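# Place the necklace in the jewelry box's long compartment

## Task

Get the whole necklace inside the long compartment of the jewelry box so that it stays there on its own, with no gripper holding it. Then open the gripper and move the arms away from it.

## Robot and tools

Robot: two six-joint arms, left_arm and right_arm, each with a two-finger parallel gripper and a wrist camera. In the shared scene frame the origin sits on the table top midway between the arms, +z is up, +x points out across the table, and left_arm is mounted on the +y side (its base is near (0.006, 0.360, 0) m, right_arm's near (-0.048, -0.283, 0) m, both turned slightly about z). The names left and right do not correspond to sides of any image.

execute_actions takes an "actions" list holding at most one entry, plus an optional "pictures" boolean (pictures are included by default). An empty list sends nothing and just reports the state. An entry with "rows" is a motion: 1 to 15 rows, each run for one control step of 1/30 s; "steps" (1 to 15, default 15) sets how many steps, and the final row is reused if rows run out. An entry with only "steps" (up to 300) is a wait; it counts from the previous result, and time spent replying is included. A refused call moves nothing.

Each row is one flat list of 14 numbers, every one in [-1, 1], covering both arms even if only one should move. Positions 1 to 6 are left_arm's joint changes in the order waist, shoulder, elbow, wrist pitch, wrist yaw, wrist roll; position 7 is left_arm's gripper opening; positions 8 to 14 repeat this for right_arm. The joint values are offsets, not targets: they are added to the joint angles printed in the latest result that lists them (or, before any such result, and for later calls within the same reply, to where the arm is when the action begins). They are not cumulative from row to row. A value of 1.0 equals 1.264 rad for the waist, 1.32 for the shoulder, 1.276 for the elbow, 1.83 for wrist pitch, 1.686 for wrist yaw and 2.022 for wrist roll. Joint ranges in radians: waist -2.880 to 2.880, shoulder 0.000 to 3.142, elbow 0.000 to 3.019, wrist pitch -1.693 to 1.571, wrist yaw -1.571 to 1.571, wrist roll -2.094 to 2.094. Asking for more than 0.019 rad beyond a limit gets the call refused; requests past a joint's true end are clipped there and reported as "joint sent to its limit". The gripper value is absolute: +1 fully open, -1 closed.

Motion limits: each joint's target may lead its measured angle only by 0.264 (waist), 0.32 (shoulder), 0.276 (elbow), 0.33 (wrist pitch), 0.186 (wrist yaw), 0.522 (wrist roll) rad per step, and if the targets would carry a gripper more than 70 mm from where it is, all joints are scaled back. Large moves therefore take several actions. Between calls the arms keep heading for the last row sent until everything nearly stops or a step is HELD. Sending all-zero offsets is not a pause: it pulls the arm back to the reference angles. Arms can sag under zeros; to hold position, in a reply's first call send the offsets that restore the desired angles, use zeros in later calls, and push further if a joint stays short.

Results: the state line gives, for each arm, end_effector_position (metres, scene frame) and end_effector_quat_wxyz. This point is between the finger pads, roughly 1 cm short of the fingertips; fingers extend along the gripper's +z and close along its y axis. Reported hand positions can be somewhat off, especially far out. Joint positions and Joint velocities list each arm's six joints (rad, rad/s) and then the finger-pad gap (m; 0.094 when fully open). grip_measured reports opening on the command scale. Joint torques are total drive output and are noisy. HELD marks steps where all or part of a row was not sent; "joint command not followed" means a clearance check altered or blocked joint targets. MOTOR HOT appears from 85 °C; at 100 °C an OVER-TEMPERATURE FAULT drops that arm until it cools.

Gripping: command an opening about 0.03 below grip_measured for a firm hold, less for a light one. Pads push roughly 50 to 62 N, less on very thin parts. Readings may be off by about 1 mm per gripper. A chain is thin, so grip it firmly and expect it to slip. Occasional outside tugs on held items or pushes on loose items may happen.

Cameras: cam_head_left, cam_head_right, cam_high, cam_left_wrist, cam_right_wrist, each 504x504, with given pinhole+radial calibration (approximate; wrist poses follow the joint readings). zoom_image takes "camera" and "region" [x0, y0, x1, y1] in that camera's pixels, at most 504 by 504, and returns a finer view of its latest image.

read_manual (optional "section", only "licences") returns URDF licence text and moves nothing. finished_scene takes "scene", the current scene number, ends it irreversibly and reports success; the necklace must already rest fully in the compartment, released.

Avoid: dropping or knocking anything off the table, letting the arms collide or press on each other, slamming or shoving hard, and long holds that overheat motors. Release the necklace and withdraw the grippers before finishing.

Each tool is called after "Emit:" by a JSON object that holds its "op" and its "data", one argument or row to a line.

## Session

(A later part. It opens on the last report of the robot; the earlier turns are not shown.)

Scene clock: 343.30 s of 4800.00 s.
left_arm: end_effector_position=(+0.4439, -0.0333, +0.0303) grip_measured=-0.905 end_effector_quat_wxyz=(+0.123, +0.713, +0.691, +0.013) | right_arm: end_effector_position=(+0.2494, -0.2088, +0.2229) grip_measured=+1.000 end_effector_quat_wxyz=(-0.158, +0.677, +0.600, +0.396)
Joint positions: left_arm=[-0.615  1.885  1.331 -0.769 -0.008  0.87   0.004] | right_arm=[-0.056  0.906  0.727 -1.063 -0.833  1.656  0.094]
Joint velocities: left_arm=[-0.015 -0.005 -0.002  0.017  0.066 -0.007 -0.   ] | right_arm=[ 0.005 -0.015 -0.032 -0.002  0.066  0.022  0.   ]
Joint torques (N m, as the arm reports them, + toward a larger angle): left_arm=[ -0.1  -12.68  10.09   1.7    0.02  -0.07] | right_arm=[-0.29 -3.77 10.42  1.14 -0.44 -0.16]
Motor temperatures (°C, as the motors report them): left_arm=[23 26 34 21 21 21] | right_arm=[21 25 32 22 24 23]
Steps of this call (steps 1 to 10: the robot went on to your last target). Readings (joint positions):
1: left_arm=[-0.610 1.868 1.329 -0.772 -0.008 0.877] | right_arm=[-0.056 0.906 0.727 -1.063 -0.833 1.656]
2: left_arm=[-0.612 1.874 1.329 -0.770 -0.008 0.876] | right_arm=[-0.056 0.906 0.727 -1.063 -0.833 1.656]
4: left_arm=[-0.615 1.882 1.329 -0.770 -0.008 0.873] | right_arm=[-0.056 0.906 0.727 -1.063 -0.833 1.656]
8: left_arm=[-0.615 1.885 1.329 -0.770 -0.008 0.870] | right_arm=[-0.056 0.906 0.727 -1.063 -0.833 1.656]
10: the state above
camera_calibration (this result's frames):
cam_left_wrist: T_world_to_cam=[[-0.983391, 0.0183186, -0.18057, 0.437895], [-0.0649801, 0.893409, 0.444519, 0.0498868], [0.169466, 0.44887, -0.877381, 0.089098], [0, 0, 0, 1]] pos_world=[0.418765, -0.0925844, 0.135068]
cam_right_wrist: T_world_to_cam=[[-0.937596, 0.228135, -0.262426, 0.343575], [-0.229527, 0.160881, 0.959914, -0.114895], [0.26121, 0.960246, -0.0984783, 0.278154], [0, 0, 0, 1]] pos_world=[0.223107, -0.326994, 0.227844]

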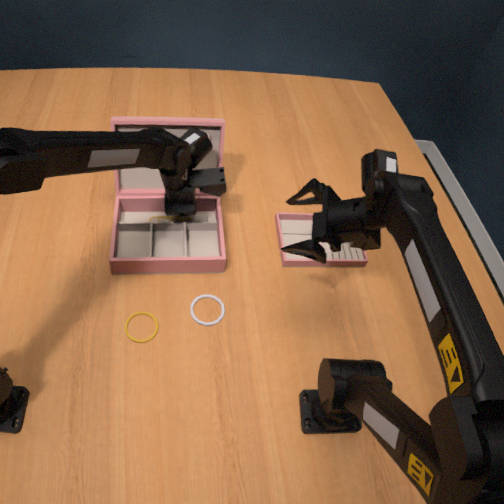

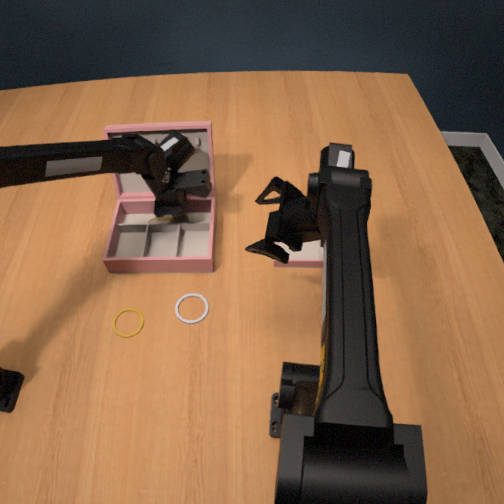

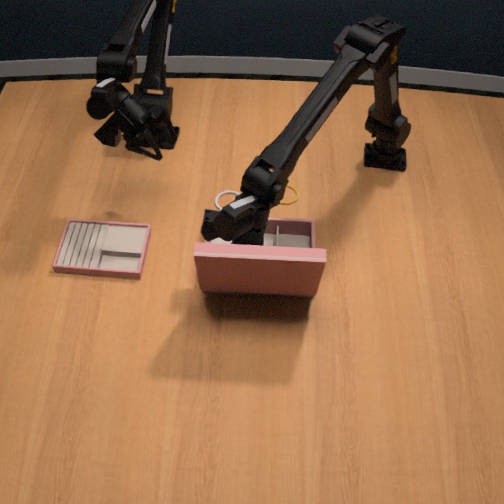

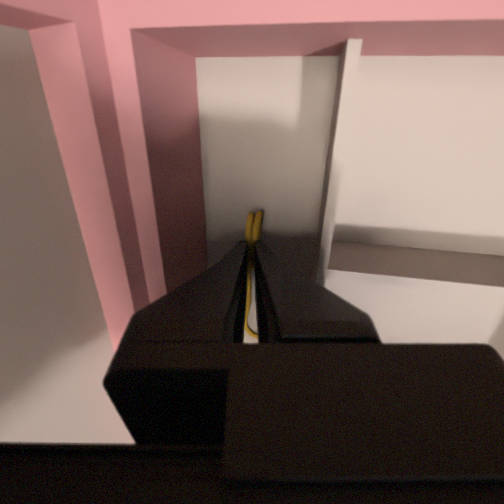

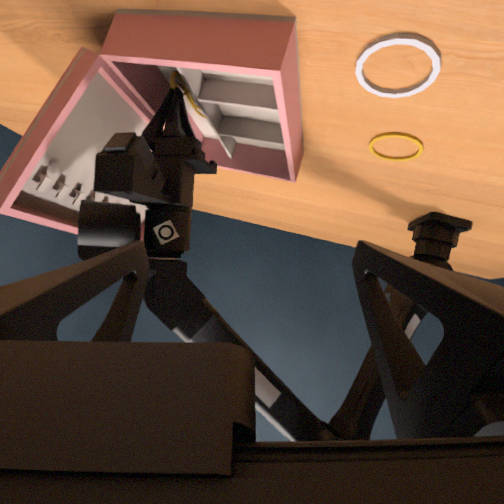

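Release and lift.

Emit:
{"op": "execute_actions", "data": {
  "actions": [
    {"rows":[[0,0,0.03,0,0,0,-0.89,0,0,0.02,0,0,0,1],[0,0,0.03,0,0,0,-0.86,0,0,0.02,0,0,0,1],[0,0,0.03,0,0,0,-0.82,0,0,0.02,0,0,0,1],[0,0,0.03,0,0,0,-0.78,0,0,0.02,0,0,0,1],[0,0,0.03,0,0,0,-0.75,0,0,0.02,0,0,0,1]],"steps":9}
  ],
  "pictures": false
}}

Emit:
{"op": "execute_actions", "data": {
  "actions": [
    {"rows":[[0,-0.02,0.03,0,0,0,-0.75,0,0,0,0,0,0,1],[0,-0.03,0.03,0,0,0,-0.75,0,0,0,0,0,0,1],[0,-0.042,0.03,-0.005,0,0,-0.75,0,0,0,0,0,0,1],[0,-0.056,0.03,-0.012,0,0,-0.75,0,0,0,0,0,0,1],[0,-0.072,0.03,-0.021,0,0,-0.75,0,0,0,0,0,0,1],[0,-0.09,0.03,-0.031,0,0,-0.75,0,0,0,0,0,0,1],[0,-0.108,0.03,-0.042,0,0,-0.75,0,0,0,0,0,0,1],[0,-0.126,0.03,-0.054,0,0,-0.75,0,0,0,0,0,0,1],[0,-0.144,0.03,-0.066,0,0,-0.75,0,0,0,0,0,0,1],[0,-0.162,0.03,-0.078,0,0,-0.75,0,0,0,0,0,0,1],[0,-0.18,0.03,-0.09,0,0,-0.75,0,0,0,0,0,0,1],[0,-0.196,0.03,-0.101,0,0,-0.75,0,0,0,0,0,0,1],[0,-0.21,0.03,-0.111,0,0,-0.75,0,0,0,0,0,0,1],[0,-0.222,0.03,-0.119,0,0,-0.75,0,0,0,0,0,0,1],[0,-0.23,0.03,-0.125,0,0,-0.75,0,0,0,0,0,0,1]],"steps":15}
  ],
  "pictures": false
}}

Emit:
{"op": "execute_actions", "data": {
  "actions": [
    {"rows":[[0.005,-0.06,0.0,-0.02,0,0,-0.75,0,0,0,0,0,0,1],[0.015,-0.08,-0.015,-0.02,0,0,-0.75,0,0,0,0,0,0,1],[0.03,-0.105,-0.035,-0.02,0,0,-0.75,0,0,0,0,0,0,1],[0.05,-0.13,-0.055,-0.02,0,0,-0.75,0,0,0,0,0,0,1],[0.07,-0.16,-0.08,-0.02,0,0,-0.75,0,0,0,0,0,0,1],[0.095,-0.19,-0.105,-0.02,0,0,-0.75,0,0,0,0,0,0,1],[0.12,-0.22,-0.13,-0.02,0,0,-0.75,0,0,0,0,0,0,1],[0.145,-0.25,-0.155,-0.02,0,0,-0.75,0,0,0,0,0,0,1],[0.17,-0.28,-0.18,-0.02,0,0,-0.75,0,0,0,0,0,0,1],[0.195,-0.31,-0.205,-0.02,0,0,-0.75,0,0,0,0,0,0,1],[0.22,-0.335,-0.23,-0.02,0,0,-0.75,0,0,0,0,0,0,1],[0.24,-0.36,-0.25,-0.02,0,0,-0.75,0,0,0,0,0,0,1],[0.26,-0.38,-0.27,-0.02,0,0,-0.75,0,0,0,0,0,0,1],[0.272,-0.395,-0.285,-0.02,0,0,-0.75,0,0,0,0,0,0,1],[0.28,-0.405,-0.295,-0.02,0,0,-0.75,0,0,0,0,0,0,1]],"steps":15}
  ],
  "pictures": false
}}

Emit:
{"op": "execute_actions", "data": {
  "actions": [
    {"steps":15}
  ]
}}

Emit:
{"op": "zoom_image", "data": {
  "camera": "cam_head_left",
  "region": [90, 170, 250, 290]
}}

Scene clock: 358.57 s of 4800.00 s.
left_arm: end_effector_position=(+0.4440, -0.0334, +0.0303) grip_measured=-0.753 end_effector_quat_wxyz=(+0.123, +0.712, +0.691, +0.012) | right_arm: end_effector_position=(+0.2494, -0.2088, +0.2229) grip_measured=+1.000 end_effector_quat_wxyz=(-0.158, +0.677, +0.600, +0.396)
Joint positions: left_arm=[-0.615  1.885  1.331 -0.768 -0.008  0.868  0.012] | right_arm=[-0.056  0.906  0.727 -1.063 -0.833  1.656  0.094]
Joint velocities: left_arm=[ 0.015 -0.005  0.002  0.012 -0.007 -0.037  0.   ] | right_arm=[-0.005 -0.005  0.002 -0.002  0.007 -0.022  0.   ]
Joint torques (N m, as the arm reports them, + toward a larger angle): left_arm=[ -0.44 -14.17   9.35   0.98   0.02   0.08] | right_arm=[-0.21 -3.81 10.43  1.12 -0.44 -0.16]
Motor temperatures (°C, as the motors report them): left_arm=[23 26 35 21 21 21] | right_arm=[21 25 33 22 24 23]
Steps of this call (steps 1 to 30: the robot went on to your last target; steps 31 to 90: nothing new was sent; then 11.97 s passed at rest; steps 91 to 99: all 9 steps of this action). Readings (joint positions):
91: left_arm=[-0.615 1.885 1.331 -0.768 -0.008 0.868] | right_arm=[-0.056 0.906 0.727 -1.063 -0.833 1.656]
92: left_arm=[-0.615 1.885 1.331 -0.768 -0.008 0.868] | right_arm=[-0.056 0.906 0.727 -1.063 -0.833 1.656]
94: left_arm=[-0.615 1.885 1.331 -0.768 -0.008 0.868] | right_arm=[-0.056 0.906 0.727 -1.063 -0.833 1.656]
98: left_arm=[-0.615 1.885 1.331 -0.768 -0.008 0.868] | right_arm=[-0.056 0.906 0.727 -1.063 -0.833 1.656]
99: the state above

Scene clock: 359.07 s of 4800.00 s.
left_arm: end_effector_position=(+0.4214, -0.0130, +0.1397) grip_measured=-0.753 end_effector_quat_wxyz=(+0.147, +0.710, +0.689, +0.014) | right_arm: end_effector_position=(+0.2494, -0.2088, +0.2229) grip_measured=+1.000 end_effector_quat_wxyz=(-0.158, +0.677, +0.600, +0.396)
Joint positions: left_arm=[-0.615  1.667  1.331 -0.938 -0.008  0.868  0.012] | right_arm=[-0.056  0.906  0.727 -1.063 -0.833  1.656  0.094]
Joint velocities: left_arm=[-0.005 -0.855 -0.002 -0.637  0.022 -0.037 -0.   ] | right_arm=[ 0.005  0.005 -0.007 -0.007 -0.037  0.051  0.   ]
Joint torques (N m, as the arm reports them, + toward a larger angle): left_arm=[ -0.46 -13.87  10.05   0.58   0.02   0.06] | right_arm=[-0.34 -3.8   8.57  1.12 -0.44 -0.16]
Motor temperatures (°C, as the motors report them): left_arm=[23 26 35 21 21 21] | right_arm=[21 25 33 22 24 23]
Steps of this call (steps 1 to 15: all 15 steps of this action). Readings (joint positions):
1: left_arm=[-0.615 1.885 1.331 -0.768 -0.008 0.868] | right_arm=[-0.056 0.906 0.727 -1.063 -0.833 1.656]
2: left_arm=[-0.615 1.884 1.331 -0.768 -0.008 0.868] | right_arm=[-0.056 0.906 0.727 -1.063 -0.833 1.656]
4: left_arm=[-0.615 1.880 1.331 -0.770 -0.008 0.868] | right_arm=[-0.056 0.906 0.727 -1.063 -0.833 1.656]
8: left_arm=[-0.615 1.837 1.331 -0.812 -0.008 0.868] | right_arm=[-0.056 0.906 0.727 -1.063 -0.833 1.656]
15: the state above

Scene clock: 359.57 s of 4800.00 s.
left_arm: end_effector_position=(+0.3910, +0.2064, +0.2099) grip_measured=-0.753 end_effector_quat_wxyz=(+0.201, +0.572, +0.793, +0.055) | right_arm: end_effector_position=(+0.2494, -0.2088, +0.2229) grip_measured=+1.000 end_effector_quat_wxyz=(-0.158, +0.677, +0.600, +0.396)
Joint positions: left_arm=[-0.264  1.176  0.987 -0.961 -0.011  0.868  0.012] | right_arm=[-0.056  0.906  0.727 -1.063 -0.833  1.656  0.094]
Joint velocities: left_arm=[ 0.728 -0.864 -0.603 -0.037  0.007 -0.037 -0.   ] | right_arm=[-0.005 -0.034 -0.012 -0.012  0.022 -0.022  0.   ]
Joint torques (N m, as the arm reports them, + toward a larger angle): left_arm=[-4.1  -4.98  8.35  0.71  0.08  0.04] | right_arm=[-0.26 -3.85  8.57  1.13 -0.44 -0.16]
Motor temperatures (°C, as the motors report them): left_arm=[23 26 35 21 21 21] | right_arm=[21 25 32 22 24 23]
Steps of this call (steps 1 to 15: all 15 steps of this action). Readings (joint positions):
1: left_arm=[-0.615 1.639 1.331 -0.952 -0.008 0.868] | right_arm=[-0.056 0.906 0.727 -1.063 -0.833 1.656]
2: left_arm=[-0.614 1.613 1.330 -0.956 -0.008 0.868] | right_arm=[-0.056 0.906 0.727 -1.063 -0.833 1.656]
4: left_arm=[-0.607 1.559 1.316 -0.956 -0.008 0.868] | right_arm=[-0.056 0.906 0.727 -1.063 -0.833 1.656]
8: left_arm=[-0.530 1.423 1.207 -0.957 -0.006 0.868] | right_arm=[-0.056 0.906 0.727 -1.063 -0.833 1.656]
15: the state above

Scene clock: 360.07 s of 4800.00 s.
left_arm: end_effector_position=(+0.3773, +0.2150, +0.2153) grip_measured=-0.753 end_effector_quat_wxyz=(+0.210, +0.568, +0.794, +0.058) | right_arm: end_effector_position=(+0.2494, -0.2088, +0.2229) grip_measured=+1.000 end_effector_quat_wxyz=(-0.158, +0.677, +0.600, +0.396)
Joint positions: left_arm=[-0.257  1.118  0.952 -0.966 -0.011  0.868  0.012] | right_arm=[-0.056  0.906  0.727 -1.063 -0.833  1.656  0.094]
Joint velocities: left_arm=[-0.005 -0.015 -0.002 -0.002 -0.066 -0.022  0.   ] | right_arm=[-0.015 -0.015 -0.012  0.007 -0.037 -0.007  0.   ]
Joint torques (N m, as the arm reports them, + toward a larger angle): left_arm=[-0.45 -4.13  8.12  0.98  0.08  0.05] | right_arm=[-0.31 -3.85  8.59  1.12 -0.43 -0.16]
Motor temperatures (°C, as the motors report them): left_arm=[23 26 34 21 21 21] | right_arm=[21 25 32 22 24 23]
Steps of this call (steps 1 to 15: the robot went on to your last target). Readings (joint positions):
1: left_arm=[-0.245 1.150 0.969 -0.963 -0.011 0.868] | right_arm=[-0.056 0.906 0.727 -1.063 -0.833 1.656]
2: left_arm=[-0.236 1.133 0.958 -0.965 -0.011 0.868] | right_arm=[-0.056 0.906 0.727 -1.063 -0.833 1.656]
4: left_arm=[-0.238 1.118 0.954 -0.966 -0.011 0.868] | right_arm=[-0.056 0.906 0.727 -1.063 -0.833 1.656]
8: left_arm=[-0.255 1.118 0.952 -0.966 -0.011 0.868] | right_arm=[-0.056 0.906 0.727 -1.063 -0.833 1.656]
15: the state above
camera_calibration (this result's frames):
cam_left_wrist: T_world_to_cam=[[-0.881923, -0.346204, -0.319929, 0.471377], [-0.443466, 0.839468, 0.314058, -0.0760255], [0.159842, 0.418852, -0.893875, 0.164881], [0, 0, 0, 1]] pos_world=[0.355649, 0.157953, 0.322067]
cam_right_wrist: T_world_to_cam=[[-0.937596, 0.228135, -0.262426, 0.343575], [-0.229527, 0.160881, 0.959914, -0.114895], [0.26121, 0.960246, -0.0984783, 0.278154], [0, 0, 0, 1]] pos_world=[0.223107, -0.326994, 0.227844]

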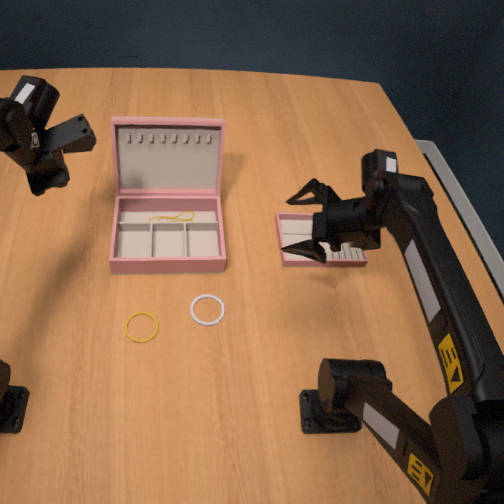

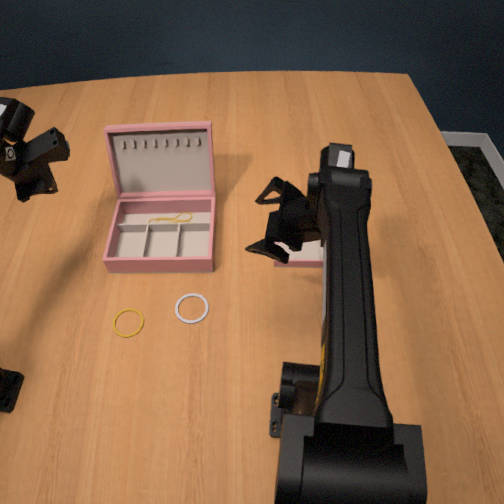

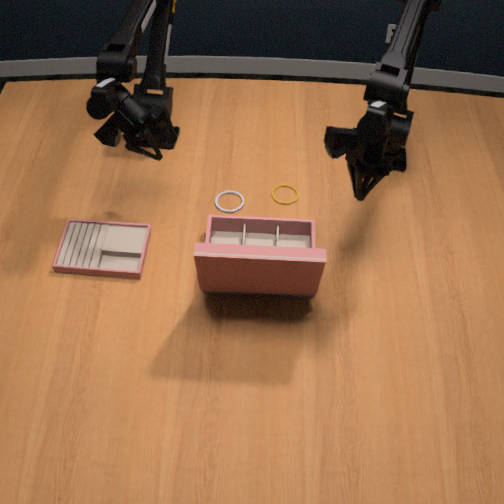

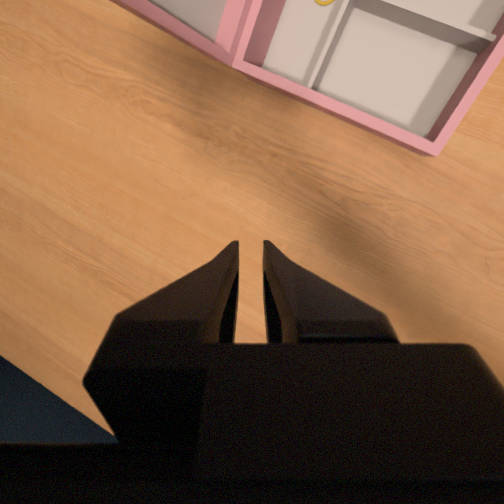

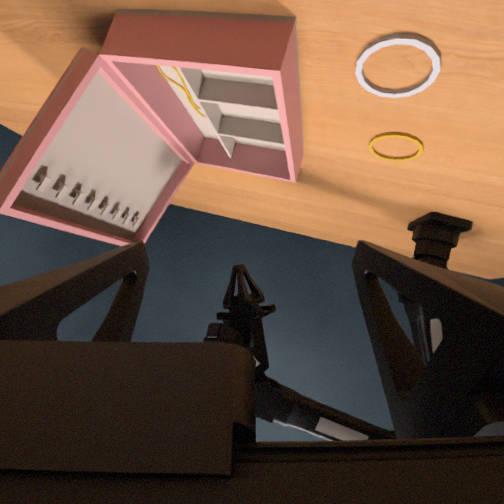

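Region (90, 170, 250, 290) of cam_head_left's 504x504 image, scaled by 3.150, with more detail than that image has; it fills the top 378 rows of this view, and the rest is white.

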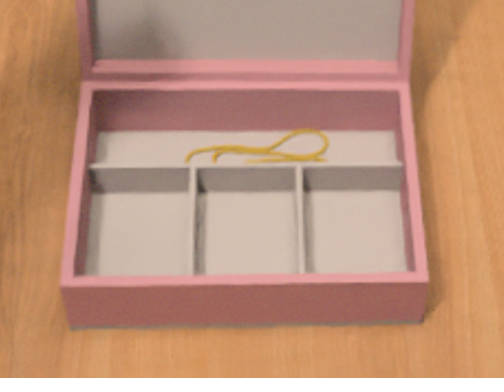

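Emit:
{"op": "finished_scene", "data": {
  "scene": 2
}}

The scene is finished: the task was done.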